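# Fold up a flat cardboard box blank on the table

## Task

Raise both long side walls and the lid of the flattened cardboard blank so the box sits with its base lying flat on the table, then release it; at the end neither gripper may be in contact with the blank or any other loose item.

## Robot and tools

Robot: two arms, left_arm and right_arm, mounted facing each other across a table. Each has six revolute joints and a parallel two-finger gripper. The names are labels only and do not match the left or right of any camera picture.

Scene frame (shared by both arms): origin at the table centre, +z up, table surface at z = +0.020 m. left_arm's base is on the +y side, right_arm's on the -y side. Positions are in metres, orientations are quaternions in w,x,y,z order, linear speeds in m/s and angular speeds in rad/s. A gripper's fingers extend along its own +x axis and close along its own y axis. The reported end_effector_position is the spot between the finger pads, about 3 to 4 cm short of the fingertips, and it may be somewhat off from reality, especially with the arm stretched out.

Tool execute_actions, argument "actions": a list holding at most one item. An empty list [] moves nothing and just reports the state. An item with "rows" is a motion: "rows" holds 1 to 15 rows, and "steps" (1 to 15, default 15) sets how many control steps of 1/30 s it runs; each row is used for one step and the final row repeats to fill any remaining steps. An item with only "steps" (up to 300) is a wait that returns once that many steps have elapsed since the previous result, with your reply time counted in. Optional "pictures" (true/false) decides whether camera images come back; by default they do. If a call is refused, nothing reaches the robot.

Each row is one flat list of 14 numbers covering both arms, always all 14 even when only one arm should move: left_arm's waist, shoulder, elbow, wrist pitch, wrist yaw, wrist roll, gripper opening, then the same seven for right_arm. The joint entries are absolute target angles in radians, on the same scale as the Joint positions readout, not offsets. Stated ranges per arm: waist -3.054 to 3.054, shoulder 0.000 to 3.142, elbow 0.000 to 2.356, wrist pitch -1.571 to 1.571, wrist yaw -1.571 to 1.571, wrist roll -3.142 to 3.142. A target beyond a range end by over 0.010 rad, and also farther out than the joint's last reported angle, gets the call refused. True ends can differ from these by up to 0.010 rad; a target past the true end is clipped there, and a note "joint sent to its limit" may appear (possibly about an earlier motion). No such note does not prove there is room left.

The opening entry is an absolute value from -1 to 1: +1 fully open, empty fingers touch near -0.80, and values below that give no further closing. Closing fully from open takes at least about 0.5 s. To hold something, command roughly 0.07 below the current grip_measured; a smaller gap gives a lighter hold. Parts thinner than about 3 mm get proportionally less squeeze.

Motion limits: every step, each joint's target is kept close to its measured angle (0.211 rad for waist, shoulder and elbow, 0.213 wrist pitch, 0.267 wrist yaw, 0.228 wrist roll), and targets that would put the gripper over 70 mm from where it is are pulled back, so big moves need several calls. Friction can leave a joint short of its target, and tiny changes may not move it at all; check Joint positions after each move. Between calls the arms keep heading for the last row sent until they all settle or a step is HELD.

Result lines: the state line per arm gives gripper pose and velocities. Joint positions and Joint velocities list each arm's six joints and then the finger-pad gap in metres (0.088 fully open). grip_measured is the measured opening on the command scale; it may be off by about 1 mm and reads up to about 0.061 narrower while squeezing something hard. grip_effort_n is the gripper motor's output in newtons (negative closes, positive opens), capped near 83 N, noisy and offset, and not zero when idle; "n/a" means no reading yet. "joint command not followed" means a clearance check altered or blocked some joint targets. HELD marks steps where your row was not fully sent. MOTOR HOT warns from 50 °C; at 95 °C an OVER-TEMPERATURE FAULT holds the arm, and if it stays too hot the arm loses power and goes limp, so avoid holding loads for long. A torque on a joint reaching its load limit (N m: waist 18.2, shoulder 22.5, elbow 22.4, wrist pitch 5.92, wrist yaw 5.9, wrist roll 5.54, including held weight) freezes that arm for 10 s and drops the rest of the call.

Tool zoom_image: "camera" is one of cam_high, cam_low, cam_left_wrist, cam_right_wrist (each 504x504); "region" is [x0, y0, x1, y1] in that camera's pixels from the top-left corner, no larger than 504 by 504. It gives a closer view of the latest image.

Tool finished_scene: "scene" is the current scene's number. It ends the scene for good and reports whether the goal was met, so call it only once the box is upright, released and untouched. Replying with no tool call also ends everything.

Things to avoid: knocking or placing anything off the table, letting the two arms collide or shove each other, dropping or slamming the blank, pressing hard, and torque or heat faults. Outside forces may occasionally jerk a held part or nudge loose items, so recheck before letting go. Smooth, economical motion is preferred.

Each tool is called by a JSON object that holds its "method" and its "body".

## Session

{"method": "execute_actions", "body": {"actions": []}}

Scene clock: 0.00 s of 5100.00 s.
left_arm: end_effector_position=(-0.0207, +0.1417, +0.3624) grip_measured=+1.000 grip_effort_n=n/a end_effector_quat_wxyz=(+0.705, -0.020, -0.016, -0.709) end_effector_velocity=(+0.004, -0.001, -0.001) end_effector_angular_velocity=(+0.007, +0.008, +0.024) | right_arm: end_effector_position=(-0.0213, -0.1413, +0.3602) grip_measured=+1.000 grip_effort_n=n/a end_effector_quat_wxyz=(+0.706, +0.018, -0.013, +0.708) end_effector_velocity=(-0.003, +0.001, -0.003) end_effector_angular_velocity=(-0.012, -0.008, +0.019)
Joint positions: left_arm=[ 0.002  0.85   0.651  0.25   0.008 -0.005  0.088] | right_arm=[0.007 0.852 0.65  0.245 0.005 0.007 0.088]
Joint velocities: left_arm=[ 0.002  0.002  0.002 -0.007 -0.022 -0.007  0.   ] | right_arm=[-0.002  0.002 -0.002 -0.007 -0.022 -0.007  0.   ]
Heat: left arm: hottest shoulder 27 °C (+0.0 °C/min); right arm: hottest shoulder 27 °C (+0.0 °C/min).

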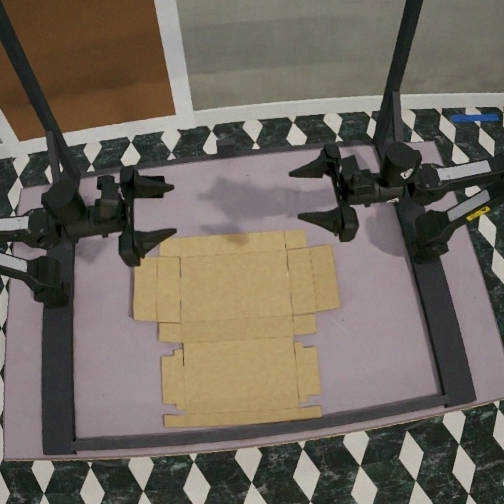

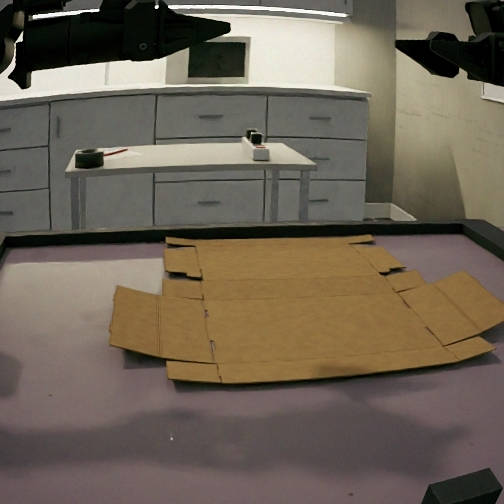

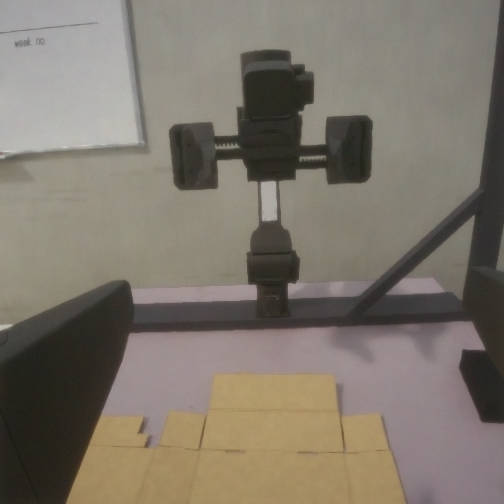

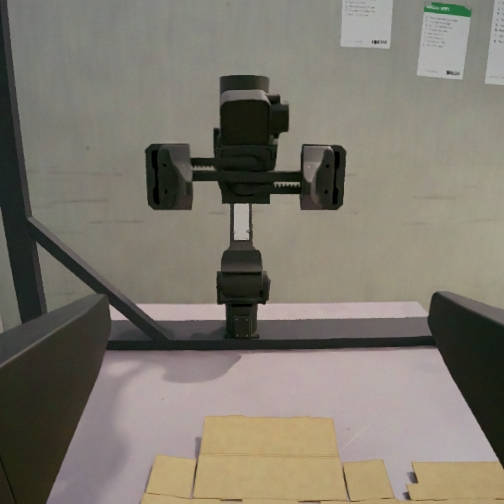

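{"method": "execute_actions", "body": {"actions": [{"rows":[[-0.6,1.3,1.0,-0.5,-0.8,-0.9,-0.78,-0.06,1.1,0.8,-0.7,0,0.9,-0.78]]}], "pictures": false}}

{"method": "execute_actions", "body": {"actions": [{"rows":[[-0.72,1.9,1.35,-0.8,-1.1,-1.57,-0.78,-0.06,1.55,1.0,-0.6,0,1.57,-0.78]]}], "pictures": false}}

{"method": "execute_actions", "body": {"actions": [{"rows":[[-0.72,2.3,1.508,-0.76,-1.1,-1.57,-0.78,-0.06,1.85,1.119,-0.462,0,1.57,-0.78]]}], "pictures": false}}

{"method": "execute_actions", "body": {"actions": [{"rows":[[-0.72,2.36,1.508,-0.71,-1.1,-1.57,-0.78,-0.06,1.9,1.119,-0.462,0,1.57,-0.78]]}], "pictures": false}}

{"method": "execute_actions", "body": {"actions": [{"rows":[[-0.67,2.38,1.508,-0.70,-1.1,-1.57,-0.78,-0.06,1.93,1.119,-0.462,0,1.57,-0.78]]}]}}

Scene clock: 11.50 s of 5100.00 s.
left_arm: end_effector_position=(-0.1128, +0.1296, +0.2552) grip_measured=-0.685 grip_effort_n=2.6 end_effector_quat_wxyz=(+0.806, +0.052, +0.277, -0.520) end_effector_velocity=(+0.032, +0.014, +0.027) end_effector_angular_velocity=(-0.113, +0.203, +0.379) | right_arm: end_effector_position=(-0.0043, -0.1785, +0.1852) grip_measured=-0.667 grip_effort_n=18.8 end_effector_quat_wxyz=(+0.719, -0.013, +0.553, +0.422) end_effector_velocity=(-0.008, -0.129, -0.112) end_effector_angular_velocity=(-0.781, +0.332, -0.382)
Joint positions: left_arm=[-0.593  1.299  0.986 -0.474 -0.784 -0.854  0.005] | right_arm=[-0.056  1.092  0.789 -0.634 -0.     0.856  0.006]
Joint velocities: left_arm=[-0.007 -0.002  0.115 -0.256 -0.198 -0.491 -0.09 ] | right_arm=[-0.002  0.051 -0.007 -0.74  -0.007  0.476 -0.111]
Heat: left arm: hottest shoulder 27 °C (+0.0 °C/min); right arm: hottest shoulder 27 °C (+0.0 °C/min).
Steps of this call (steps 1 to 90: nothing new was sent; then 8.00 s passed at rest; steps 91 to 105: all 15 steps of this action). Readings (joint positions):
91: left_arm=[-0.032 0.883 0.689 0.187 -0.071 -0.062] | right_arm=[-0.002 0.883 0.678 0.191 -0.000 0.063]
92: left_arm=[-0.090 0.931 0.748 0.130 -0.153 -0.130] | right_arm=[-0.017 0.931 0.723 0.138 -0.001 0.131]
94: left_arm=[-0.211 1.056 0.875 0.014 -0.305 -0.261] | right_arm=[-0.041 1.023 0.780 0.019 -0.000 0.263]
98: left_arm=[-0.450 1.239 0.979 -0.224 -0.610 -0.522] | right_arm=[-0.054 1.088 0.784 -0.242 -0.000 0.527]
105: the state above

Scene clock: 12.00 s of 5100.00 s.
left_arm: end_effector_position=(-0.1652, +0.0887, +0.1776) grip_measured=-0.777 grip_effort_n=-14.2 end_effector_quat_wxyz=(+0.896, -0.002, +0.253, -0.365) end_effector_velocity=(+0.010, -0.002, +0.018) end_effector_angular_velocity=(-0.195, +0.013, +0.109) | right_arm: end_effector_position=(-0.0007, -0.1160, +0.1324) grip_measured=-0.777 grip_effort_n=-17.4 end_effector_quat_wxyz=(+0.697, +0.162, +0.685, +0.137) end_effector_velocity=(+0.001, -0.005, -0.005) end_effector_angular_velocity=(-0.027, +0.078, -0.158)
Joint positions: left_arm=[-0.719  1.902  1.337 -0.798 -1.092 -1.55   0.001] | right_arm=[-0.057  1.537  0.993 -0.601 -0.     1.55   0.001]
Joint velocities: left_arm=[-0.002 -0.002 -0.002 -0.007 -0.139 -0.183 -0.   ] | right_arm=[-0.007  0.007 -0.002 -0.022 -0.007  0.168 -0.   ]
Heat: left arm: hottest shoulder 27 °C (+0.0 °C/min); right arm: hottest shoulder 27 °C (+0.0 °C/min).
Steps of this call (steps 1 to 15: all 15 steps of this action). Readings (joint positions):
1: left_arm=[-0.609 1.334 1.028 -0.546 -0.855 -0.916] | right_arm=[-0.056 1.128 0.818 -0.658 -0.000 0.916]
2: left_arm=[-0.635 1.383 1.087 -0.606 -0.938 -0.983] | right_arm=[-0.057 1.183 0.864 -0.631 -0.000 0.983]
4: left_arm=[-0.683 1.502 1.214 -0.697 -1.018 -1.113] | right_arm=[-0.057 1.305 0.954 -0.592 -0.000 1.113]
8: left_arm=[-0.718 1.719 1.332 -0.769 -1.082 -1.376] | right_arm=[-0.057 1.487 0.998 -0.601 -0.000 1.376]
15: the state above

Scene clock: 12.50 s of 5100.00 s.
left_arm: end_effector_position=(-0.1906, +0.0597, +0.0689) grip_measured=-0.777 grip_effort_n=-14.2 end_effector_quat_wxyz=(+0.909, +0.080, +0.219, -0.344) end_effector_velocity=(-0.023, -0.023, +0.034) end_effector_angular_velocity=(-0.114, +0.091, -0.004) | right_arm: end_effector_position=(+0.0024, -0.0638, +0.0778) grip_measured=-0.777 grip_effort_n=-17.4 end_effector_quat_wxyz=(+0.698, +0.153, +0.690, +0.117) end_effector_velocity=(+0.002, +0.001, +0.001) end_effector_angular_velocity=(+0.007, -0.010, +0.002)
Joint positions: left_arm=[-0.72   2.303  1.502 -0.76  -1.1   -1.565  0.001] | right_arm=[-0.057  1.836  1.113 -0.463 -0.     1.566  0.001]
Joint velocities: left_arm=[-0.007 -0.027  0.105  0.007 -0.007 -0.007 -0.   ] | right_arm=[-0.002 -0.002 -0.002  0.007  0.007 -0.007 -0.   ]
Heat: left arm: hottest shoulder 27 °C (+0.0 °C/min); right arm: hottest shoulder 27 °C (+0.0 °C/min).
Steps of this call (steps 1 to 15: all 15 steps of this action). Readings (joint positions):
1: left_arm=[-0.718 1.933 1.367 -0.810 -1.098 -1.556] | right_arm=[-0.057 1.570 1.011 -0.592 -0.000 1.556]
2: left_arm=[-0.718 1.972 1.414 -0.783 -1.108 -1.558] | right_arm=[-0.057 1.619 1.043 -0.536 -0.000 1.559]
4: left_arm=[-0.719 2.070 1.489 -0.756 -1.108 -1.562] | right_arm=[-0.057 1.730 1.102 -0.480 -0.000 1.561]
8: left_arm=[-0.720 2.243 1.502 -0.761 -1.097 -1.564] | right_arm=[-0.057 1.828 1.110 -0.477 -0.000 1.565]
15: the state above

Scene clock: 13.00 s of 5100.00 s.
left_arm: end_effector_position=(-0.1935, +0.0565, +0.0519) grip_measured=-0.777 grip_effort_n=-14.2 end_effector_quat_wxyz=(+0.909, +0.076, +0.219, -0.345) end_effector_velocity=(+0.002, +0.001, +0.004) end_effector_angular_velocity=(-0.024, -0.008, +0.008) | right_arm: end_effector_position=(+0.0024, -0.0651, +0.0614) grip_measured=-0.777 grip_effort_n=-17.4 end_effector_quat_wxyz=(+0.700, +0.139, +0.693, +0.103) end_effector_velocity=(-0.000, +0.001, +0.001) end_effector_angular_velocity=(+0.008, +0.004, +0.007)
Joint positions: left_arm=[-0.721  2.35   1.508 -0.712 -1.102 -1.566  0.001] | right_arm=[-0.057  1.885  1.118 -0.461 -0.     1.566  0.001]
Joint velocities: left_arm=[-0.002 -0.007 -0.007 -0.007 -0.022 -0.022  0.   ] | right_arm=[-0.002 -0.002 -0.002  0.007 -0.007 -0.007  0.   ]
Heat: left arm: hottest shoulder 27 °C (+0.0 °C/min); right arm: hottest shoulder 27 °C (+0.0 °C/min).
Steps of this call (steps 1 to 15: all 15 steps of this action). Readings (joint positions):
1: left_arm=[-0.720 2.306 1.504 -0.749 -1.101 -1.566] | right_arm=[-0.057 1.844 1.114 -0.463 -0.000 1.566]
2: left_arm=[-0.720 2.312 1.507 -0.735 -1.101 -1.566] | right_arm=[-0.057 1.852 1.117 -0.461 -0.000 1.566]
4: left_arm=[-0.720 2.327 1.508 -0.723 -1.101 -1.566] | right_arm=[-0.057 1.871 1.118 -0.461 -0.000 1.566]
8: left_arm=[-0.721 2.350 1.508 -0.716 -1.103 -1.566] | right_arm=[-0.057 1.884 1.118 -0.461 -0.000 1.566]
15: the state above

Scene clock: 13.50 s of 5100.00 s.
left_arm: end_effector_position=(-0.1755, +0.0483, +0.0495) grip_measured=-0.777 grip_effort_n=-14.2 end_effector_quat_wxyz=(+0.917, +0.069, +0.220, -0.325) end_effector_velocity=(+0.001, +0.002, -0.001) end_effector_angular_velocity=(-0.010, -0.001, +0.008) | right_arm: end_effector_position=(+0.0024, -0.0637, +0.0588) grip_measured=-0.777 grip_effort_n=-17.4 end_effector_quat_wxyz=(+0.700, +0.137, +0.693, +0.101) end_effector_velocity=(-0.003, -0.005, -0.001) end_effector_angular_velocity=(-0.021, +0.020, +0.012)
Joint positions: left_arm=[-0.676  2.358  1.508 -0.701 -1.106 -1.566  0.001] | right_arm=[-0.057  1.897  1.125 -0.461 -0.     1.566  0.001]
Joint velocities: left_arm=[-0.002  0.002 -0.002 -0.007 -0.007 -0.022 -0.   ] | right_arm=[-0.002 -0.002 -0.002 -0.022 -0.022 -0.007 -0.   ]
Heat: left arm: hottest shoulder 27 °C (+0.0 °C/min); right arm: hottest shoulder 27 °C (+0.0 °C/min).
Steps of this call (steps 1 to 15: all 15 steps of this action). Readings (joint positions):
1: left_arm=[-0.718 2.353 1.508 -0.710 -1.101 -1.566] | right_arm=[-0.057 1.889 1.118 -0.461 -0.000 1.566]
2: left_arm=[-0.711 2.355 1.508 -0.705 -1.101 -1.566] | right_arm=[-0.057 1.892 1.120 -0.461 -0.000 1.566]
4: left_arm=[-0.694 2.357 1.508 -0.703 -1.105 -1.566] | right_arm=[-0.057 1.895 1.123 -0.461 -0.000 1.566]
8: left_arm=[-0.676 2.357 1.508 -0.701 -1.106 -1.566] | right_arm=[-0.057 1.897 1.125 -0.461 -0.000 1.566]
15: the state above

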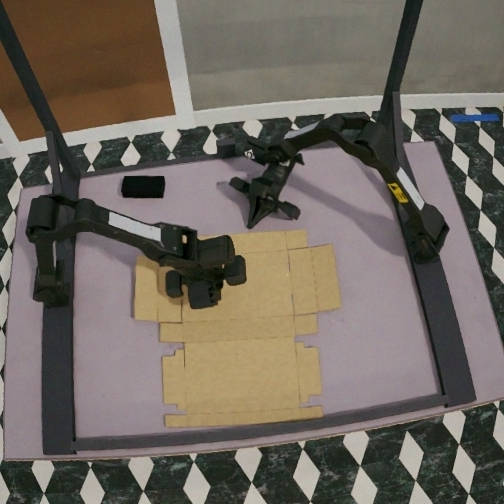

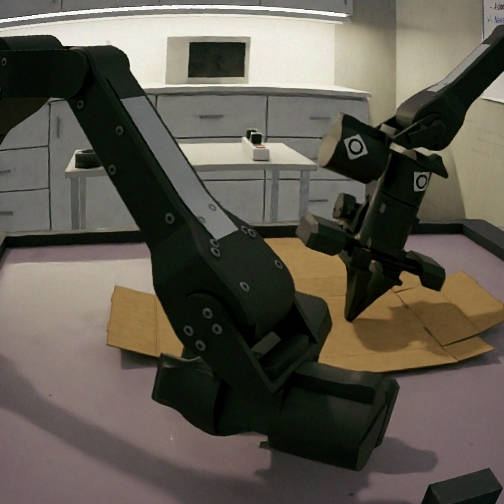

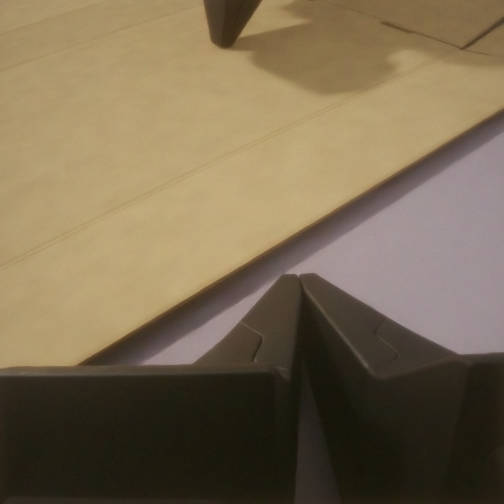

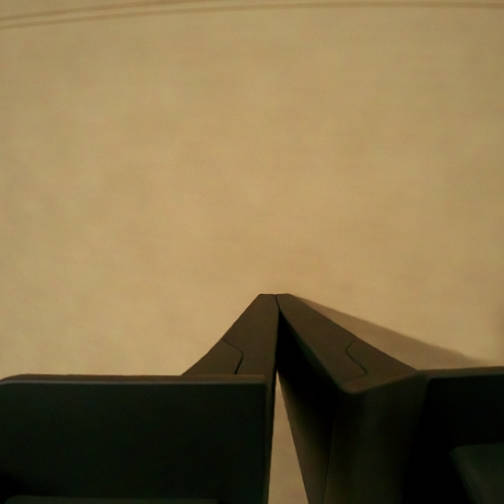

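{"method": "execute_actions", "body": {"actions": [{"rows":[[-0.635,2.38,1.508,-0.70,-1.1,-1.57,-0.78,-0.06,1.93,1.119,-0.462,0,1.57,-0.78]]}], "pictures": false}}

{"method": "execute_actions", "body": {"actions": [{"rows":[[-0.60,2.38,1.508,-0.70,-1.1,-1.57,-0.78,-0.06,1.93,1.119,-0.462,0,1.57,-0.78]]}], "pictures": false}}

Scene clock: 18.37 s of 5100.00 s.
left_arm: end_effector_position=(-0.1641, +0.0441, +0.0495) grip_measured=-0.777 grip_effort_n=-13.7 end_effector_quat_wxyz=(+0.922, +0.066, +0.221, -0.313) end_effector_velocity=(+0.001, +0.003, -0.001) end_effector_angular_velocity=(+0.017, -0.003, +0.001) | right_arm: end_effector_position=(+0.0033, -0.0636, +0.0589) grip_measured=-0.777 grip_effort_n=-17.4 end_effector_quat_wxyz=(+0.701, +0.138, +0.692, +0.100) end_effector_velocity=(-0.002, -0.000, +0.001) end_effector_angular_velocity=(-0.001, +0.023, -0.002)
Joint positions: left_arm=[-0.648  2.358  1.508 -0.7   -1.106 -1.566  0.001] | right_arm=[-0.059  1.898  1.126 -0.461  0.002  1.566  0.001]
Joint velocities: left_arm=[-0.002 -0.002 -0.002 -0.022  0.007 -0.007  0.   ] | right_arm=[-0.002 -0.002  0.002 -0.007 -0.022  0.007 -0.   ]
Heat: left arm: hottest shoulder 28 °C (+3.3 °C/min); right arm: hottest shoulder 27 °C (+0.0 °C/min).
Steps of this call (steps 1 to 15: the robot went on to your last target; steps 16 to 90: nothing new was sent; then 1.37 s passed at rest; steps 91 to 105: all 15 steps of this action). Readings (joint positions):
91: left_arm=[-0.674 2.358 1.508 -0.701 -1.106 -1.566] | right_arm=[-0.057 1.897 1.125 -0.461 -0.000 1.566]
92: left_arm=[-0.670 2.358 1.508 -0.700 -1.106 -1.566] | right_arm=[-0.057 1.897 1.125 -0.461 -0.000 1.566]
94: left_arm=[-0.658 2.358 1.508 -0.700 -1.106 -1.566] | right_arm=[-0.057 1.897 1.125 -0.461 -0.000 1.566]
98: left_arm=[-0.648 2.358 1.508 -0.700 -1.106 -1.566] | right_arm=[-0.059 1.898 1.126 -0.461 0.002 1.566]
105: the state above

Scene clock: 18.87 s of 5100.00 s.
left_arm: end_effector_position=(-0.1600, +0.0421, +0.0492) grip_measured=-0.778 grip_effort_n=-12.8 end_effector_quat_wxyz=(+0.923, +0.064, +0.224, -0.307) end_effector_velocity=(+0.002, +0.000, +0.003) end_effector_angular_velocity=(+0.003, -0.011, -0.001) | right_arm: end_effector_position=(+0.0069, -0.0638, +0.0589) grip_measured=-0.777 grip_effort_n=-17.4 end_effector_quat_wxyz=(+0.703, +0.140, +0.690, +0.097) end_effector_velocity=(-0.000, -0.004, -0.002) end_effector_angular_velocity=(-0.012, +0.010, -0.007)
Joint positions: left_arm=[-0.636  2.358  1.51  -0.699 -1.101 -1.566  0.001] | right_arm=[-0.066  1.898  1.126 -0.461  0.006  1.566  0.001]
Joint velocities: left_arm=[ 0.002 -0.007 -0.002 -0.007 -0.007  0.007 -0.   ] | right_arm=[-0.002 -0.002 -0.007 -0.007 -0.007  0.007 -0.   ]
Heat: left arm: hottest shoulder 28 °C (+3.2 °C/min); right arm: hottest shoulder 27 °C (+0.0 °C/min).
Steps of this call (steps 1 to 15: all 15 steps of this action). Readings (joint positions):
1: left_arm=[-0.646 2.358 1.508 -0.700 -1.106 -1.566] | right_arm=[-0.059 1.898 1.126 -0.461 0.002 1.566]
2: left_arm=[-0.644 2.358 1.509 -0.700 -1.104 -1.566] | right_arm=[-0.059 1.898 1.126 -0.461 0.003 1.566]
4: left_arm=[-0.640 2.358 1.509 -0.699 -1.102 -1.566] | right_arm=[-0.062 1.898 1.126 -0.461 0.005 1.566]
8: left_arm=[-0.636 2.358 1.510 -0.699 -1.101 -1.566] | right_arm=[-0.066 1.898 1.126 -0.461 0.006 1.566]
15: the state above

{"method": "execute_actions", "body": {"actions": [{"rows":[[-0.60,2.33,1.508,-0.73,-1.1,-1.57,-0.78,-0.06,1.93,1.119,-0.462,0,1.57,-0.78]]}], "pictures": false}}

{"method": "execute_actions", "body": {"actions": [{"rows":[[-0.59,2.30,1.508,-0.76,-1.1,-1.57,-0.78,-0.06,1.93,1.119,-0.462,0,1.57,-0.78]]}], "pictures": false}}

{"method": "execute_actions", "body": {"actions": [{"rows":[[-0.575,2.27,1.508,-0.79,-1.1,-1.57,-0.78,-0.06,1.93,1.119,-0.462,0,1.57,-0.78]]}], "pictures": false}}

{"method": "execute_actions", "body": {"actions": [{"rows":[[-0.55,2.255,1.508,-0.81,-1.1,-1.57,-0.78,-0.06,1.93,1.119,-0.462,0,1.57,-0.78]]}], "pictures": false}}

{"method": "execute_actions", "body": {"actions": [{"rows":[[-0.52,2.245,1.508,-0.84,-1.1,-1.57,-0.78,-0.06,1.93,1.119,-0.462,0,1.57,-0.78]]}]}}

Scene clock: 27.77 s of 5100.00 s.
left_arm: end_effector_position=(-0.1593, +0.0426, +0.0547) grip_measured=-0.778 grip_effort_n=-10.0 end_effector_quat_wxyz=(+0.922, +0.066, +0.229, -0.306) end_effector_velocity=(-0.002, +0.000, -0.001) end_effector_angular_velocity=(+0.004, +0.006, -0.006) | right_arm: end_effector_position=(+0.0070, -0.0637, +0.0589) grip_measured=-0.777 grip_effort_n=-17.4 end_effector_quat_wxyz=(+0.703, +0.140, +0.690, +0.097) end_effector_velocity=(-0.002, +0.001, +0.001) end_effector_angular_velocity=(+0.008, +0.009, -0.002)
Joint positions: left_arm=[-0.634  2.341  1.513 -0.719 -1.09  -1.566  0.001] | right_arm=[-0.066  1.898  1.126 -0.461  0.007  1.566  0.001]
Joint velocities: left_arm=[-0.002 -0.002 -0.002  0.007  0.007  0.007 -0.   ] | right_arm=[ 0.002 -0.002 -0.002  0.007 -0.007  0.007 -0.   ]
Heat: left arm: hottest shoulder 29 °C (+4.3 °C/min); right arm: hottest shoulder 27 °C (+0.0 °C/min).
Steps of this call (steps 1 to 15: the robot went on to your last target; steps 16 to 90: nothing new was sent; then 5.40 s passed at rest; steps 91 to 105: all 15 steps of this action). Readings (joint positions):
91: left_arm=[-0.636 2.355 1.510 -0.701 -1.101 -1.566] | right_arm=[-0.066 1.898 1.126 -0.461 0.006 1.566]
92: left_arm=[-0.635 2.353 1.511 -0.706 -1.097 -1.566] | right_arm=[-0.066 1.898 1.126 -0.461 0.006 1.566]
94: left_arm=[-0.634 2.349 1.512 -0.712 -1.092 -1.566] | right_arm=[-0.066 1.898 1.126 -0.461 0.007 1.566]
98: left_arm=[-0.634 2.342 1.512 -0.718 -1.090 -1.566] | right_arm=[-0.066 1.898 1.126 -0.461 0.007 1.566]
105: the state above

Scene clock: 28.27 s of 5100.00 s.
left_arm: end_effector_position=(-0.1574, +0.0433, +0.0651) grip_measured=-0.778 grip_effort_n=-8.1 end_effector_quat_wxyz=(+0.921, +0.066, +0.234, -0.304) end_effector_velocity=(+0.001, +0.003, -0.001) end_effector_angular_velocity=(+0.017, -0.003, +0.001) | right_arm: end_effector_position=(+0.0070, -0.0633, +0.0590) grip_measured=-0.777 grip_effort_n=-17.4 end_effector_quat_wxyz=(+0.703, +0.141, +0.690, +0.098) end_effector_velocity=(-0.003, -0.007, -0.003) end_effector_angular_velocity=(-0.026, +0.020, +0.012)
Joint positions: left_arm=[-0.629  2.312  1.514 -0.747 -1.081 -1.566  0.001] | right_arm=[-0.066  1.899  1.127 -0.459  0.007  1.566  0.001]
Joint velocities: left_arm=[-0.002 -0.002 -0.002 -0.022  0.007 -0.007 -0.   ] | right_arm=[-0.002 -0.002 -0.007 -0.022 -0.022 -0.007  0.   ]
Heat: left arm: hottest shoulder 30 °C (+6.4 °C/min); right arm: hottest shoulder 27 °C (+0.0 °C/min).
Steps of this call (steps 1 to 15: all 15 steps of this action). Readings (joint positions):
1: left_arm=[-0.633 2.337 1.513 -0.724 -1.088 -1.566] | right_arm=[-0.066 1.898 1.126 -0.460 0.007 1.566]
2: left_arm=[-0.633 2.334 1.513 -0.730 -1.086 -1.566] | right_arm=[-0.066 1.899 1.127 -0.459 0.007 1.566]
4: left_arm=[-0.632 2.323 1.513 -0.740 -1.086 -1.566] | right_arm=[-0.066 1.899 1.127 -0.459 0.007 1.566]
8: left_arm=[-0.629 2.312 1.514 -0.746 -1.082 -1.566] | right_arm=[-0.066 1.899 1.127 -0.459 0.007 1.566]
15: the state above

Scene clock: 28.77 s of 5100.00 s.
left_arm: end_effector_position=(-0.1521, +0.0434, +0.0775) grip_measured=-0.779 grip_effort_n=-6.7 end_effector_quat_wxyz=(+0.923, +0.064, +0.235, -0.299) end_effector_velocity=(+0.000, -0.000, +0.004) end_effector_angular_velocity=(-0.006, -0.023, -0.005) | right_arm: end_effector_position=(+0.0070, -0.0628, +0.0591) grip_measured=-0.777 grip_effort_n=-17.4 end_effector_quat_wxyz=(+0.703, +0.141, +0.690, +0.098) end_effector_velocity=(+0.002, -0.002, -0.000) end_effector_angular_velocity=(-0.008, -0.004, -0.012)
Joint positions: left_arm=[-0.619  2.281  1.515 -0.778 -1.08  -1.566  0.001] | right_arm=[-0.066  1.899  1.128 -0.459  0.006  1.566  0.001]
Joint velocities: left_arm=[-0.002 -0.002  0.002 -0.007 -0.022  0.007 -0.   ] | right_arm=[-0.002 -0.002 -0.002 -0.007  0.007  0.007 -0.   ]
Heat: left arm: hottest shoulder 30 °C (+6.3 °C/min); right arm: hottest shoulder 27 °C (+0.0 °C/min).
Steps of this call (steps 1 to 15: all 15 steps of this action). Readings (joint positions):
1: left_arm=[-0.629 2.309 1.514 -0.751 -1.080 -1.566] | right_arm=[-0.066 1.899 1.127 -0.459 0.007 1.566]
2: left_arm=[-0.629 2.306 1.514 -0.757 -1.079 -1.566] | right_arm=[-0.066 1.899 1.127 -0.459 0.007 1.566]
4: left_arm=[-0.627 2.295 1.515 -0.767 -1.079 -1.566] | right_arm=[-0.066 1.899 1.128 -0.459 0.006 1.566]
8: left_arm=[-0.619 2.282 1.515 -0.777 -1.079 -1.566] | right_arm=[-0.066 1.899 1.128 -0.459 0.006 1.566]
15: the state above

Scene clock: 29.27 s of 5100.00 s.
left_arm: end_effector_position=(-0.1385, +0.0409, +0.0890) grip_measured=-0.779 grip_effort_n=-6.7 end_effector_quat_wxyz=(+0.928, +0.059, +0.229, -0.286) end_effector_velocity=(-0.004, +0.001, -0.001) end_effector_angular_velocity=(-0.007, +0.014, -0.004) | right_arm: end_effector_position=(+0.0080, -0.0630, +0.0590) grip_measured=-0.777 grip_effort_n=-17.4 end_effector_quat_wxyz=(+0.704, +0.142, +0.689, +0.097) end_effector_velocity=(-0.002, -0.002, -0.000) end_effector_angular_velocity=(-0.007, +0.014, +0.026)
Joint positions: left_arm=[-0.591  2.256  1.515 -0.803 -1.093 -1.566  0.001] | right_arm=[-0.067  1.899  1.128 -0.459  0.009  1.566  0.001]
Joint velocities: left_arm=[-0.007 -0.002 -0.002  0.007  0.007 -0.007 -0.   ] | right_arm=[-0.002 -0.002 -0.002 -0.007 -0.022 -0.022 -0.   ]
Heat: left arm: hottest shoulder 30 °C (+6.2 °C/min); right arm: hottest shoulder 27 °C (+0.0 °C/min).
Steps of this call (steps 1 to 15: all 15 steps of this action). Readings (joint positions):
1: left_arm=[-0.618 2.279 1.515 -0.781 -1.080 -1.566] | right_arm=[-0.066 1.899 1.128 -0.459 0.006 1.566]
2: left_arm=[-0.615 2.277 1.515 -0.785 -1.082 -1.566] | right_arm=[-0.066 1.899 1.128 -0.459 0.006 1.566]
4: left_arm=[-0.608 2.270 1.515 -0.795 -1.085 -1.566] | right_arm=[-0.066 1.899 1.128 -0.459 0.006 1.566]
8: left_arm=[-0.593 2.257 1.515 -0.802 -1.092 -1.566] | right_arm=[-0.067 1.899 1.128 -0.459 0.009 1.566]
15: the state above

Scene clock: 29.77 s of 5100.00 s.
left_arm: end_effector_position=(-0.1197, +0.0391, +0.0972) grip_measured=-0.779 grip_effort_n=-6.7 end_effector_quat_wxyz=(+0.936, +0.060, +0.223, -0.267) end_effector_velocity=(+0.001, +0.001, +0.003) end_effector_angular_velocity=(-0.011, -0.019, +0.001) | right_arm: end_effector_position=(+0.0082, -0.0631, +0.0590) grip_measured=-0.777 grip_effort_n=-17.4 end_effector_quat_wxyz=(+0.704, +0.142, +0.689, +0.097) end_effector_velocity=(-0.000, -0.003, +0.000) end_effector_angular_velocity=(-0.017, +0.006, +0.007)
Joint positions: left_arm=[-0.552  2.24   1.517 -0.837 -1.106 -1.566  0.001] | right_arm=[-0.068  1.899  1.128 -0.459  0.009  1.566  0.001]
Joint velocities: left_arm=[-0.002 -0.002 -0.002 -0.007 -0.022 -0.007 -0.   ] | right_arm=[-0.002 -0.002  0.002 -0.022 -0.007 -0.007 -0.   ]
Heat: left arm: hottest shoulder 30 °C (+6.0 °C/min); right arm: hottest shoulder 27 °C (+0.0 °C/min).
Steps of this call (steps 1 to 15: all 15 steps of this action). Readings (joint positions):
1: left_arm=[-0.590 2.255 1.515 -0.808 -1.094 -1.566] | right_arm=[-0.067 1.899 1.128 -0.459 0.009 1.566]
2: left_arm=[-0.586 2.254 1.516 -0.813 -1.096 -1.566] | right_arm=[-0.067 1.899 1.128 -0.459 0.009 1.566]
4: left_arm=[-0.575 2.248 1.517 -0.824 -1.100 -1.566] | right_arm=[-0.067 1.899 1.128 -0.459 0.009 1.566]
8: left_arm=[-0.555 2.240 1.517 -0.835 -1.103 -1.566] | right_arm=[-0.067 1.899 1.128 -0.459 0.009 1.566]
15: the state above

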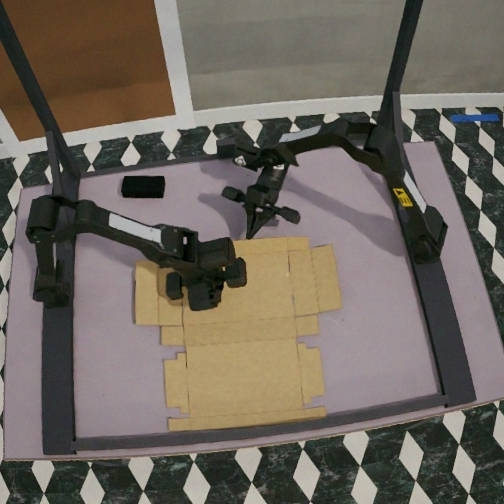

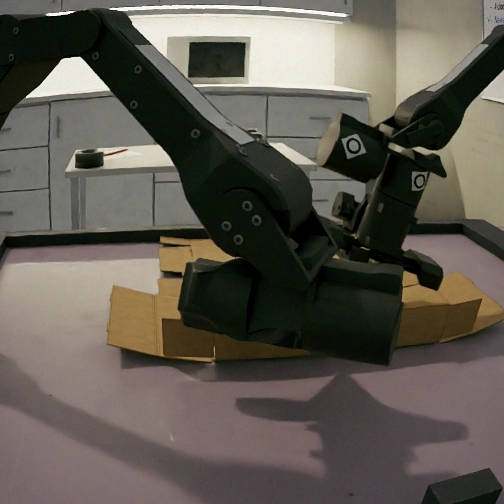

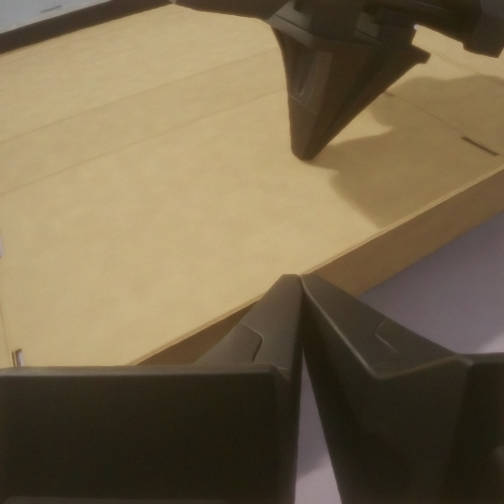

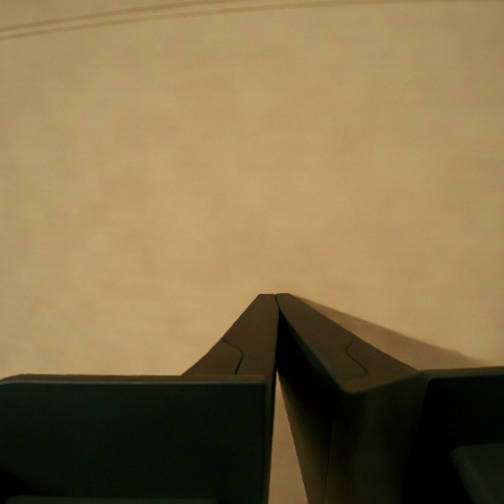

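{"method": "execute_actions", "body": {"actions": [{"rows":[[-0.49,2.235,1.508,-0.87,-1.1,-1.57,-0.78,-0.06,1.93,1.119,-0.462,0,1.57,-0.78]]}], "pictures": false}}

{"method": "execute_actions", "body": {"actions": [{"rows":[[-0.45,2.235,1.508,-0.89,-1.1,-1.57,-0.78,-0.06,1.93,1.119,-0.462,0,1.57,-0.78]]}]}}

Scene clock: 34.53 s of 5100.00 s.
left_arm: end_effector_position=(-0.1007, +0.0376, +0.1000) grip_measured=-0.779 grip_effort_n=-7.2 end_effector_quat_wxyz=(+0.942, +0.063, +0.221, -0.245) end_effector_velocity=(+0.000, +0.001, +0.001) end_effector_angular_velocity=(+0.009, -0.013, -0.006) | right_arm: end_effector_position=(+0.0082, -0.0631, +0.0590) grip_measured=-0.777 grip_effort_n=-17.4 end_effector_quat_wxyz=(+0.704, +0.142, +0.689, +0.097) end_effector_velocity=(-0.000, -0.002, -0.000) end_effector_angular_velocity=(-0.008, -0.009, +0.007)
Joint positions: left_arm=[-0.51   2.234  1.518 -0.861 -1.107 -1.566  0.001] | right_arm=[-0.068  1.899  1.128 -0.459  0.009  1.566  0.001]
Joint velocities: left_arm=[-0.002 -0.002 -0.002 -0.007 -0.007  0.007 -0.   ] | right_arm=[ 0.002 -0.002 -0.002 -0.007  0.007 -0.007 -0.   ]
Heat: left arm: hottest shoulder 31 °C (+6.9 °C/min); right arm: hottest shoulder 28 °C (+1.7 °C/min).
Steps of this call (steps 1 to 15: the robot went on to your last target; steps 16 to 90: nothing new was sent; then 1.27 s passed at rest; steps 91 to 105: all 15 steps of this action). Readings (joint positions):
91: left_arm=[-0.550 2.239 1.517 -0.841 -1.106 -1.566] | right_arm=[-0.068 1.899 1.128 -0.459 0.009 1.566]
92: left_arm=[-0.546 2.239 1.517 -0.845 -1.106 -1.566] | right_arm=[-0.068 1.899 1.128 -0.459 0.009 1.566]
94: left_arm=[-0.532 2.235 1.518 -0.854 -1.106 -1.566] | right_arm=[-0.068 1.899 1.128 -0.459 0.009 1.566]
98: left_arm=[-0.512 2.234 1.518 -0.860 -1.106 -1.566] | right_arm=[-0.068 1.899 1.128 -0.459 0.009 1.566]
105: the state above

Scene clock: 35.03 s of 5100.00 s.
left_arm: end_effector_position=(-0.0897, +0.0374, +0.1001) grip_measured=-0.779 grip_effort_n=-6.7 end_effector_quat_wxyz=(+0.944, +0.067, +0.223, -0.232) end_effector_velocity=(-0.003, +0.003, -0.003) end_effector_angular_velocity=(+0.025, +0.028, -0.005) | right_arm: end_effector_position=(+0.0081, -0.0625, +0.0591) grip_measured=-0.777 grip_effort_n=-17.4 end_effector_quat_wxyz=(+0.704, +0.143, +0.689, +0.098) end_effector_velocity=(-0.000, -0.000, +0.001) end_effector_angular_velocity=(-0.002, +0.005, +0.007)
Joint positions: left_arm=[-0.485  2.233  1.52  -0.877 -1.1   -1.566  0.001] | right_arm=[-0.068  1.9    1.128 -0.457  0.008  1.566  0.001]
Joint velocities: left_arm=[-0.002 -0.007 -0.002 -0.007  0.037  0.007 -0.   ] | right_arm=[-0.002 -0.002  0.002 -0.007 -0.007 -0.007 -0.   ]
Heat: left arm: hottest shoulder 31 °C (+6.9 °C/min); right arm: hottest shoulder 28 °C (+1.7 °C/min).
Steps of this call (steps 1 to 15: all 15 steps of this action). Readings (joint positions):
1: left_arm=[-0.508 2.234 1.518 -0.864 -1.107 -1.566] | right_arm=[-0.068 1.899 1.128 -0.459 0.009 1.566]
2: left_arm=[-0.503 2.234 1.518 -0.869 -1.107 -1.566] | right_arm=[-0.068 1.899 1.128 -0.458 0.009 1.566]
4: left_arm=[-0.489 2.234 1.518 -0.874 -1.106 -1.566] | right_arm=[-0.068 1.900 1.128 -0.457 0.008 1.566]
8: left_arm=[-0.484 2.233 1.519 -0.877 -1.100 -1.566] | right_arm=[-0.068 1.900 1.128 -0.457 0.008 1.566]
15: the state above

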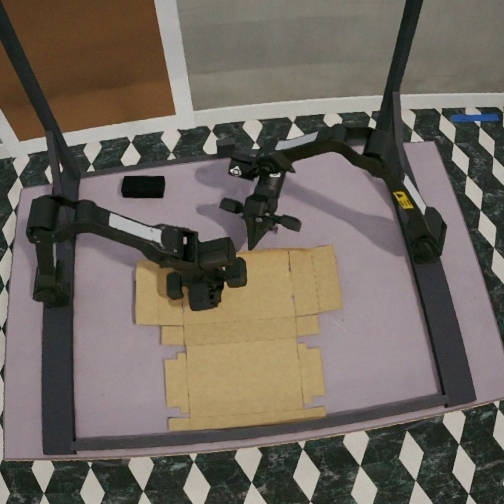

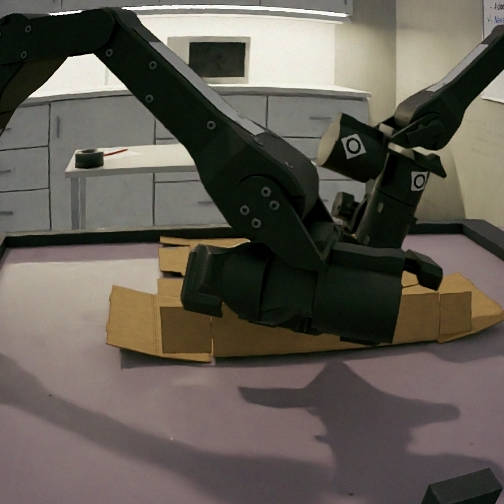

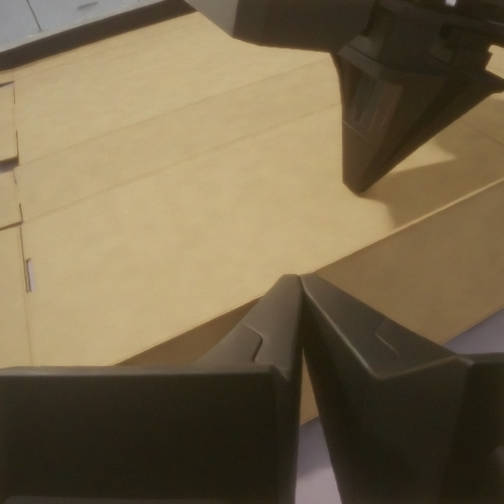

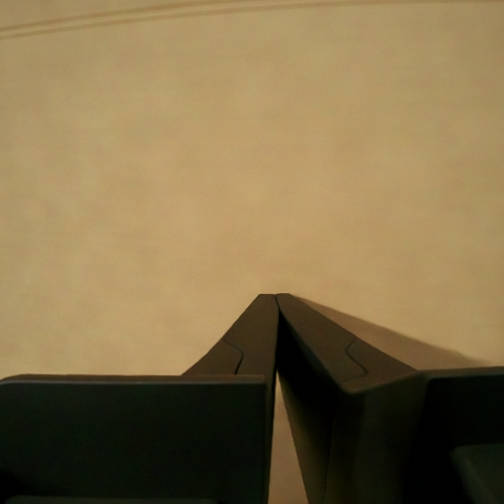

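{"method": "execute_actions", "body": {"actions": [{"rows":[[-0.65,2.2,1.508,-0.9,-1.1,-1.57,-0.78,-0.06,1.9,1.119,-0.462,0,1.57,-0.78]]}], "pictures": false}}

{"method": "execute_actions", "body": {"actions": [{"rows":[[-0.7,1.5,1.1,-0.6,-0.6,-0.86,1,-0.1,1.75,1.3,-0.8,0,0.9,1]]}], "pictures": false}}

{"method": "execute_actions", "body": {"actions": [{"rows":[[-0.3,0.8,0.7,-0.6,0,-0.86,1,-0.1,2.0,1.65,-1.1,0,-0.1,1]]}], "pictures": false}}

{"method": "execute_actions", "body": {"actions": [{"rows":[[0.5,0.9,0.7,-0.6,0.5,-0.86,1,-0.1,2.12,1.82,-1.2,0,-1.1,1]]}], "pictures": false}}

{"method": "execute_actions", "body": {"actions": [{"rows":[[0.98,1.4,0.73,-0.2,0.72,-0.86,1,-0.1,2.25,1.82,-1.13,0,-1.7,1]]}], "pictures": false}}

{"method": "execute_actions", "body": {"actions": [{"rows":[[0.98,1.7,0.73,0.06,0.72,-0.86,1,-0.1,2.3,1.82,-1.1,0,-1.7,1]]}], "pictures": false}}

{"method": "execute_actions", "body": {"actions": [{"rows":[[0.98,1.76,0.73,0.115,0.72,-0.86,1,-0.1,2.35,1.82,-1.08,0,-1.7,1]]}]}}

Scene clock: 51.90 s of 5100.00 s.
left_arm: end_effector_position=(-0.1551, +0.0572, +0.1059) grip_measured=-0.779 grip_effort_n=-6.7 end_effector_quat_wxyz=(+0.922, +0.089, +0.216, -0.307) end_effector_velocity=(+0.013, -0.005, -0.001) end_effector_angular_velocity=(-0.012, -0.000, +0.035) | right_arm: end_effector_position=(+0.0078, -0.0622, +0.0598) grip_measured=-0.777 grip_effort_n=-17.4 end_effector_quat_wxyz=(+0.703, +0.143, +0.689, +0.099) end_effector_velocity=(-0.003, -0.005, -0.001) end_effector_angular_velocity=(-0.021, +0.020, +0.012)
Joint positions: left_arm=[-0.648  2.214  1.514 -0.898 -1.1   -1.566  0.001] | right_arm=[-0.067  1.898  1.128 -0.456  0.008  1.566  0.001]
Joint velocities: left_arm=[ 0.032  0.002 -0.002  0.007 -0.007 -0.007 -0.   ] | right_arm=[-0.002 -0.002 -0.002 -0.022 -0.022 -0.007  0.   ]
Heat: left arm: hottest shoulder 34 °C (+8.1 °C/min); right arm: hottest shoulder 28 °C (+1.2 °C/min).
Steps of this call (steps 1 to 15: the robot went on to your last target; steps 16 to 90: nothing new was sent; then 13.37 s passed at rest; steps 91 to 105: all 15 steps of this action). Readings (joint positions):
91: left_arm=[-0.495 2.229 1.520 -0.881 -1.101 -1.566] | right_arm=[-0.067 1.900 1.128 -0.456 0.008 1.566]
92: left_arm=[-0.520 2.226 1.518 -0.895 -1.101 -1.566] | right_arm=[-0.067 1.900 1.128 -0.456 0.008 1.566]
94: left_arm=[-0.587 2.223 1.514 -0.898 -1.101 -1.566] | right_arm=[-0.067 1.899 1.128 -0.456 0.008 1.566]
98: left_arm=[-0.666 2.217 1.514 -0.898 -1.100 -1.566] | right_arm=[-0.067 1.899 1.128 -0.456 0.008 1.566]
105: the state above

Scene clock: 52.40 s of 5100.00 s.
left_arm: end_effector_position=(-0.1852, +0.1288, +0.2106) grip_measured=+0.918 grip_effort_n=-3.0 end_effector_quat_wxyz=(+0.737, +0.170, +0.332, -0.564) end_effector_velocity=(+0.017, +0.026, +0.121) end_effector_angular_velocity=(-0.213, +0.145, -0.126) | right_arm: end_effector_position=(+0.0177, -0.0759, +0.1444) grip_measured=+0.906 grip_effort_n=-23.0 end_effector_quat_wxyz=(+0.714, -0.084, +0.628, +0.298) end_effector_velocity=(-0.002, -0.000, -0.001) end_effector_angular_velocity=(-0.001, -0.034, +0.164)
Joint positions: left_arm=[-0.703  1.503  1.118 -0.597 -0.611 -0.88   0.084] | right_arm=[-0.097  1.747  1.301 -0.797  0.003  0.918  0.083]
Joint velocities: left_arm=[ 0.007 -0.383 -0.002 -0.037  0.051  0.154  0.089] | right_arm=[-0.002 -0.002 -0.007  0.007 -0.022 -0.168  0.11 ]
Heat: left arm: hottest shoulder 34 °C (+8.0 °C/min); right arm: hottest shoulder 28 °C (+1.1 °C/min).
Steps of this call (steps 1 to 15: all 15 steps of this action). Readings (joint positions):
1: left_arm=[-0.649 2.179 1.470 -0.828 -1.039 -1.509] | right_arm=[-0.069 1.886 1.151 -0.499 0.005 1.526]
2: left_arm=[-0.656 2.132 1.407 -0.773 -0.950 -1.443] | right_arm=[-0.072 1.875 1.175 -0.562 0.003 1.471]
4: left_arm=[-0.678 2.021 1.280 -0.686 -0.794 -1.312] | right_arm=[-0.083 1.828 1.228 -0.674 0.003 1.340]
8: left_arm=[-0.705 1.797 1.136 -0.627 -0.642 -1.048] | right_arm=[-0.097 1.752 1.297 -0.763 0.003 1.077]
15: the state above

Scene clock: 52.90 s of 5100.00 s.
left_arm: end_effector_position=(-0.0956, +0.2134, +0.2316) grip_measured=+1.000 grip_effort_n=13.7 end_effector_quat_wxyz=(+0.623, +0.014, +0.497, -0.604) end_effector_velocity=(+0.009, +0.031, -0.002) end_effector_angular_velocity=(+0.022, +0.045, +0.001) | right_arm: end_effector_position=(+0.0200, -0.0540, +0.1432) grip_measured=+1.000 grip_effort_n=12.3 end_effector_quat_wxyz=(+0.555, -0.448, +0.483, +0.509) end_effector_velocity=(-0.001, -0.007, -0.011) end_effector_angular_velocity=(-0.075, -0.114, +0.950)
Joint positions: left_arm=[-0.306  0.809  0.716 -0.597 -0.009 -0.864  0.088] | right_arm=[-0.098  1.982  1.641 -1.097  0.003 -0.017  0.088]
Joint velocities: left_arm=[ 0.027 -0.144 -0.042 -0.11   0.051 -0.022  0.   ] | right_arm=[-0.002  0.027  0.002 -0.037 -0.007 -0.96   0.   ]
Heat: left arm: hottest shoulder 34 °C (+7.9 °C/min); right arm: hottest shoulder 28 °C (+1.1 °C/min).
Steps of this call (steps 1 to 15: all 15 steps of this action). Readings (joint positions):
1: left_arm=[-0.682 1.464 1.085 -0.575 -0.539 -0.873] | right_arm=[-0.098 1.781 1.344 -0.868 0.003 0.859]
2: left_arm=[-0.637 1.419 1.037 -0.583 -0.456 -0.870] | right_arm=[-0.098 1.830 1.409 -0.928 0.003 0.791]
4: left_arm=[-0.510 1.304 0.913 -0.602 -0.311 -0.868] | right_arm=[-0.098 1.922 1.523 -1.005 0.003 0.659]
8: left_arm=[-0.327 1.074 0.739 -0.612 -0.086 -0.867] | right_arm=[-0.098 1.979 1.609 -1.078 0.003 0.396]
15: the state above

Scene clock: 53.40 s of 5100.00 s.
left_arm: end_effector_position=(+0.0299, +0.2047, +0.2178) grip_measured=+1.000 grip_effort_n=13.3 end_effector_quat_wxyz=(+0.636, -0.166, +0.610, -0.443) end_effector_velocity=(+0.064, +0.017, +0.002) end_effector_angular_velocity=(-0.013, +0.097, +0.257) | right_arm: end_effector_position=(+0.0218, -0.0359, +0.1398) grip_measured=+1.000 grip_effort_n=10.5 end_effector_quat_wxyz=(+0.266, -0.659, +0.209, +0.672) end_effector_velocity=(-0.003, -0.008, -0.000) end_effector_angular_velocity=(-0.049, -0.084, +1.335)
Joint positions: left_arm=[ 0.473  0.896  0.703 -0.599  0.49  -0.863  0.088] | right_arm=[-0.098  2.103  1.812 -1.198  0.003 -0.984  0.088]
Joint velocities: left_arm=[ 0.32  -0.002 -0.002 -0.022  0.11  -0.022  0.   ] | right_arm=[-0.002 -0.002 -0.002 -0.037 -0.022 -1.341  0.   ]
Heat: left arm: hottest shoulder 34 °C (+7.9 °C/min); right arm: hottest shoulder 28 °C (+1.1 °C/min).
Steps of this call (steps 1 to 15: all 15 steps of this action). Readings (joint positions):
1: left_arm=[-0.271 0.822 0.715 -0.600 0.068 -0.863] | right_arm=[-0.098 2.006 1.677 -1.140 0.003 -0.079]
2: left_arm=[-0.211 0.839 0.715 -0.596 0.149 -0.863] | right_arm=[-0.098 2.033 1.720 -1.154 0.003 -0.146]
4: left_arm=[-0.085 0.877 0.711 -0.599 0.300 -0.863] | right_arm=[-0.098 2.075 1.776 -1.164 0.003 -0.277]
8: left_arm=[0.158 0.896 0.703 -0.600 0.452 -0.863] | right_arm=[-0.098 2.100 1.800 -1.192 0.003 -0.540]
15: the state above

Scene clock: 53.90 s of 5100.00 s.
left_arm: end_effector_position=(+0.1893, +0.1959, +0.1615) grip_measured=+1.000 grip_effort_n=12.8 end_effector_quat_wxyz=(+0.643, -0.324, +0.611, -0.329) end_effector_velocity=(-0.002, -0.003, +0.006) end_effector_angular_velocity=(-0.044, -0.002, -0.030) | right_arm: end_effector_position=(+0.0232, -0.0240, +0.0843) grip_measured=+1.000 grip_effort_n=9.5 end_effector_quat_wxyz=(+0.001, -0.709, -0.009, +0.706) end_effector_velocity=(-0.002, -0.002, +0.000) end_effector_angular_velocity=(-0.006, +0.020, +0.181)
Joint positions: left_arm=[ 0.974  1.388  0.728 -0.203  0.716 -0.863  0.088] | right_arm=[-0.098  2.244  1.818 -1.131  0.003 -1.681  0.088]
Joint velocities: left_arm=[ 0.007 -0.002 -0.002  0.022  0.051  0.007  0.   ] | right_arm=[-0.002 -0.002 -0.002 -0.007 -0.022 -0.183  0.   ]
Heat: left arm: hottest shoulder 34 °C (+7.8 °C/min); right arm: hottest shoulder 28 °C (+1.1 °C/min).
Steps of this call (steps 1 to 15: all 15 steps of this action). Readings (joint positions):
1: left_arm=[0.510 0.929 0.703 -0.562 0.561 -0.863] | right_arm=[-0.098 2.123 1.815 -1.193 0.003 -1.048]
2: left_arm=[0.565 0.976 0.709 -0.487 0.619 -0.863] | right_arm=[-0.098 2.142 1.824 -1.167 0.003 -1.114]
4: left_arm=[0.679 1.097 0.728 -0.359 0.663 -0.863] | right_arm=[-0.098 2.190 1.830 -1.140 0.003 -1.245]
8: left_arm=[0.884 1.298 0.730 -0.245 0.698 -0.863] | right_arm=[-0.098 2.243 1.817 -1.138 0.003 -1.509]
15: the state above

Scene clock: 54.40 s of 5100.00 s.
left_arm: end_effector_position=(+0.2172, +0.1787, +0.0949) grip_measured=+1.000 grip_effort_n=12.3 end_effector_quat_wxyz=(+0.636, -0.323, +0.626, -0.315) end_effector_velocity=(-0.001, +0.003, -0.007) end_effector_angular_velocity=(+0.026, +0.026, +0.024) | right_arm: end_effector_position=(+0.0236, -0.0196, +0.0677) grip_measured=+1.000 grip_effort_n=9.5 end_effector_quat_wxyz=(-0.008, -0.708, -0.011, +0.706) end_effector_velocity=(-0.001, -0.005, +0.000) end_effector_angular_velocity=(-0.021, +0.009, +0.005)
Joint positions: left_arm=[ 0.979  1.692  0.728  0.057  0.719 -0.862  0.088] | right_arm=[-0.098  2.285  1.821 -1.101  0.003 -1.696  0.088]
Joint velocities: left_arm=[-0.002  0.007 -0.007 -0.007 -0.022 -0.022  0.   ] | right_arm=[-0.002 -0.002 -0.002 -0.022 -0.007 -0.007  0.   ]
Heat: left arm: hottest shoulder 34 °C (+7.7 °C/min); right arm: hottest shoulder 28 °C (+1.1 °C/min).
Steps of this call (steps 1 to 15: all 15 steps of this action). Readings (joint positions):
1: left_arm=[0.974 1.420 0.728 -0.156 0.723 -0.863] | right_arm=[-0.098 2.250 1.818 -1.128 0.003 -1.685]
2: left_arm=[0.974 1.467 0.732 -0.079 0.726 -0.863] | right_arm=[-0.098 2.253 1.820 -1.116 0.003 -1.688]
4: left_arm=[0.977 1.579 0.746 -0.001 0.721 -0.862] | right_arm=[-0.098 2.266 1.821 -1.107 0.003 -1.692]
8: left_arm=[0.979 1.686 0.726 0.033 0.718 -0.862] | right_arm=[-0.098 2.285 1.821 -1.103 0.003 -1.695]
15: the state above

Scene clock: 54.90 s of 5100.00 s.
left_arm: end_effector_position=(+0.2232, +0.1757, +0.0866) grip_measured=+1.000 grip_effort_n=12.3 end_effector_quat_wxyz=(+0.637, -0.325, +0.622, -0.319) end_effector_velocity=(-0.000, +0.000, -0.002) end_effector_angular_velocity=(+0.009, +0.009, +0.006) | right_arm: end_effector_position=(+0.0240, -0.0151, +0.0616) grip_measured=+1.000 grip_effort_n=9.5 end_effector_quat_wxyz=(-0.006, -0.708, -0.013, +0.706) end_effector_velocity=(-0.000, -0.003, +0.001) end_effector_angular_velocity=(-0.007, +0.008, +0.020)
Joint positions: left_arm=[ 0.983  1.74   0.731  0.114  0.724 -0.862  0.088] | right_arm=[-0.098  2.306  1.831 -1.085  0.002 -1.696  0.088]
Joint velocities: left_arm=[-0.002  0.002  0.002 -0.007 -0.007 -0.007  0.   ] | right_arm=[-0.002 -0.007 -0.007 -0.007 -0.007 -0.022  0.   ]
Heat: left arm: hottest shoulder 34 °C (+7.7 °C/min); right arm: hottest shoulder 28 °C (+1.1 °C/min).
Steps of this call (steps 1 to 15: all 15 steps of this action). Readings (joint positions):
1: left_arm=[0.979 1.702 0.728 0.071 0.720 -0.862] | right_arm=[-0.098 2.293 1.821 -1.099 0.003 -1.696]
2: left_arm=[0.979 1.713 0.729 0.090 0.720 -0.862] | right_arm=[-0.098 2.298 1.822 -1.092 0.003 -1.696]
4: left_arm=[0.979 1.734 0.731 0.104 0.722 -0.862] | right_arm=[-0.098 2.302 1.826 -1.086 0.003 -1.696]
8: left_arm=[0.983 1.740 0.731 0.114 0.724 -0.862] | right_arm=[-0.098 2.305 1.830 -1.085 0.002 -1.696]
15: the state above

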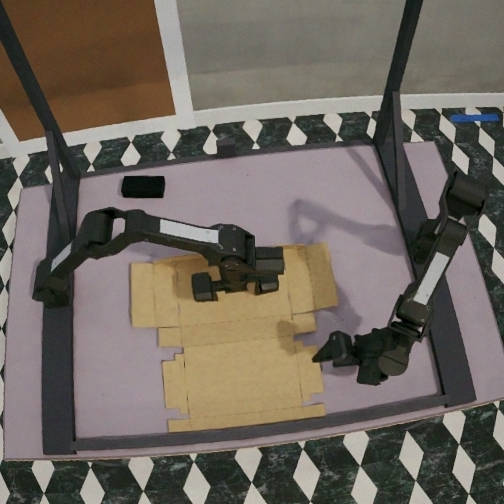

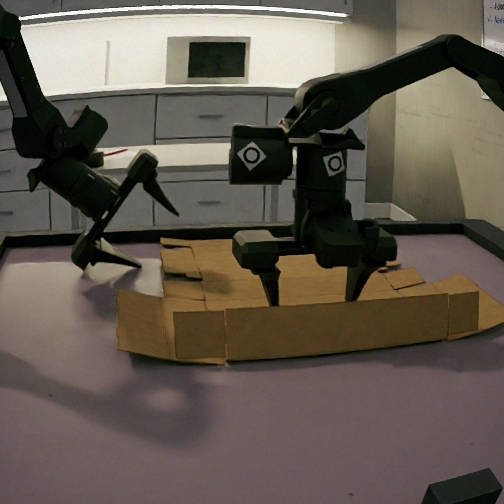

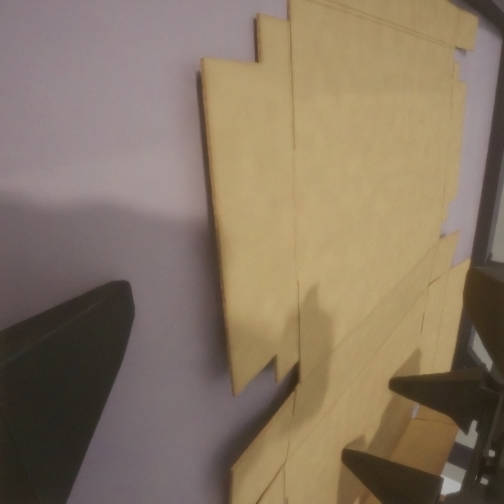

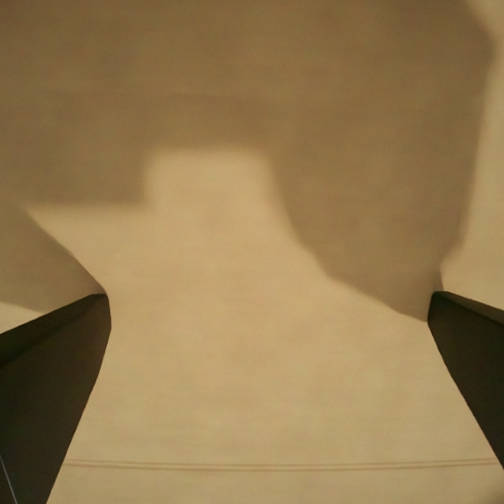

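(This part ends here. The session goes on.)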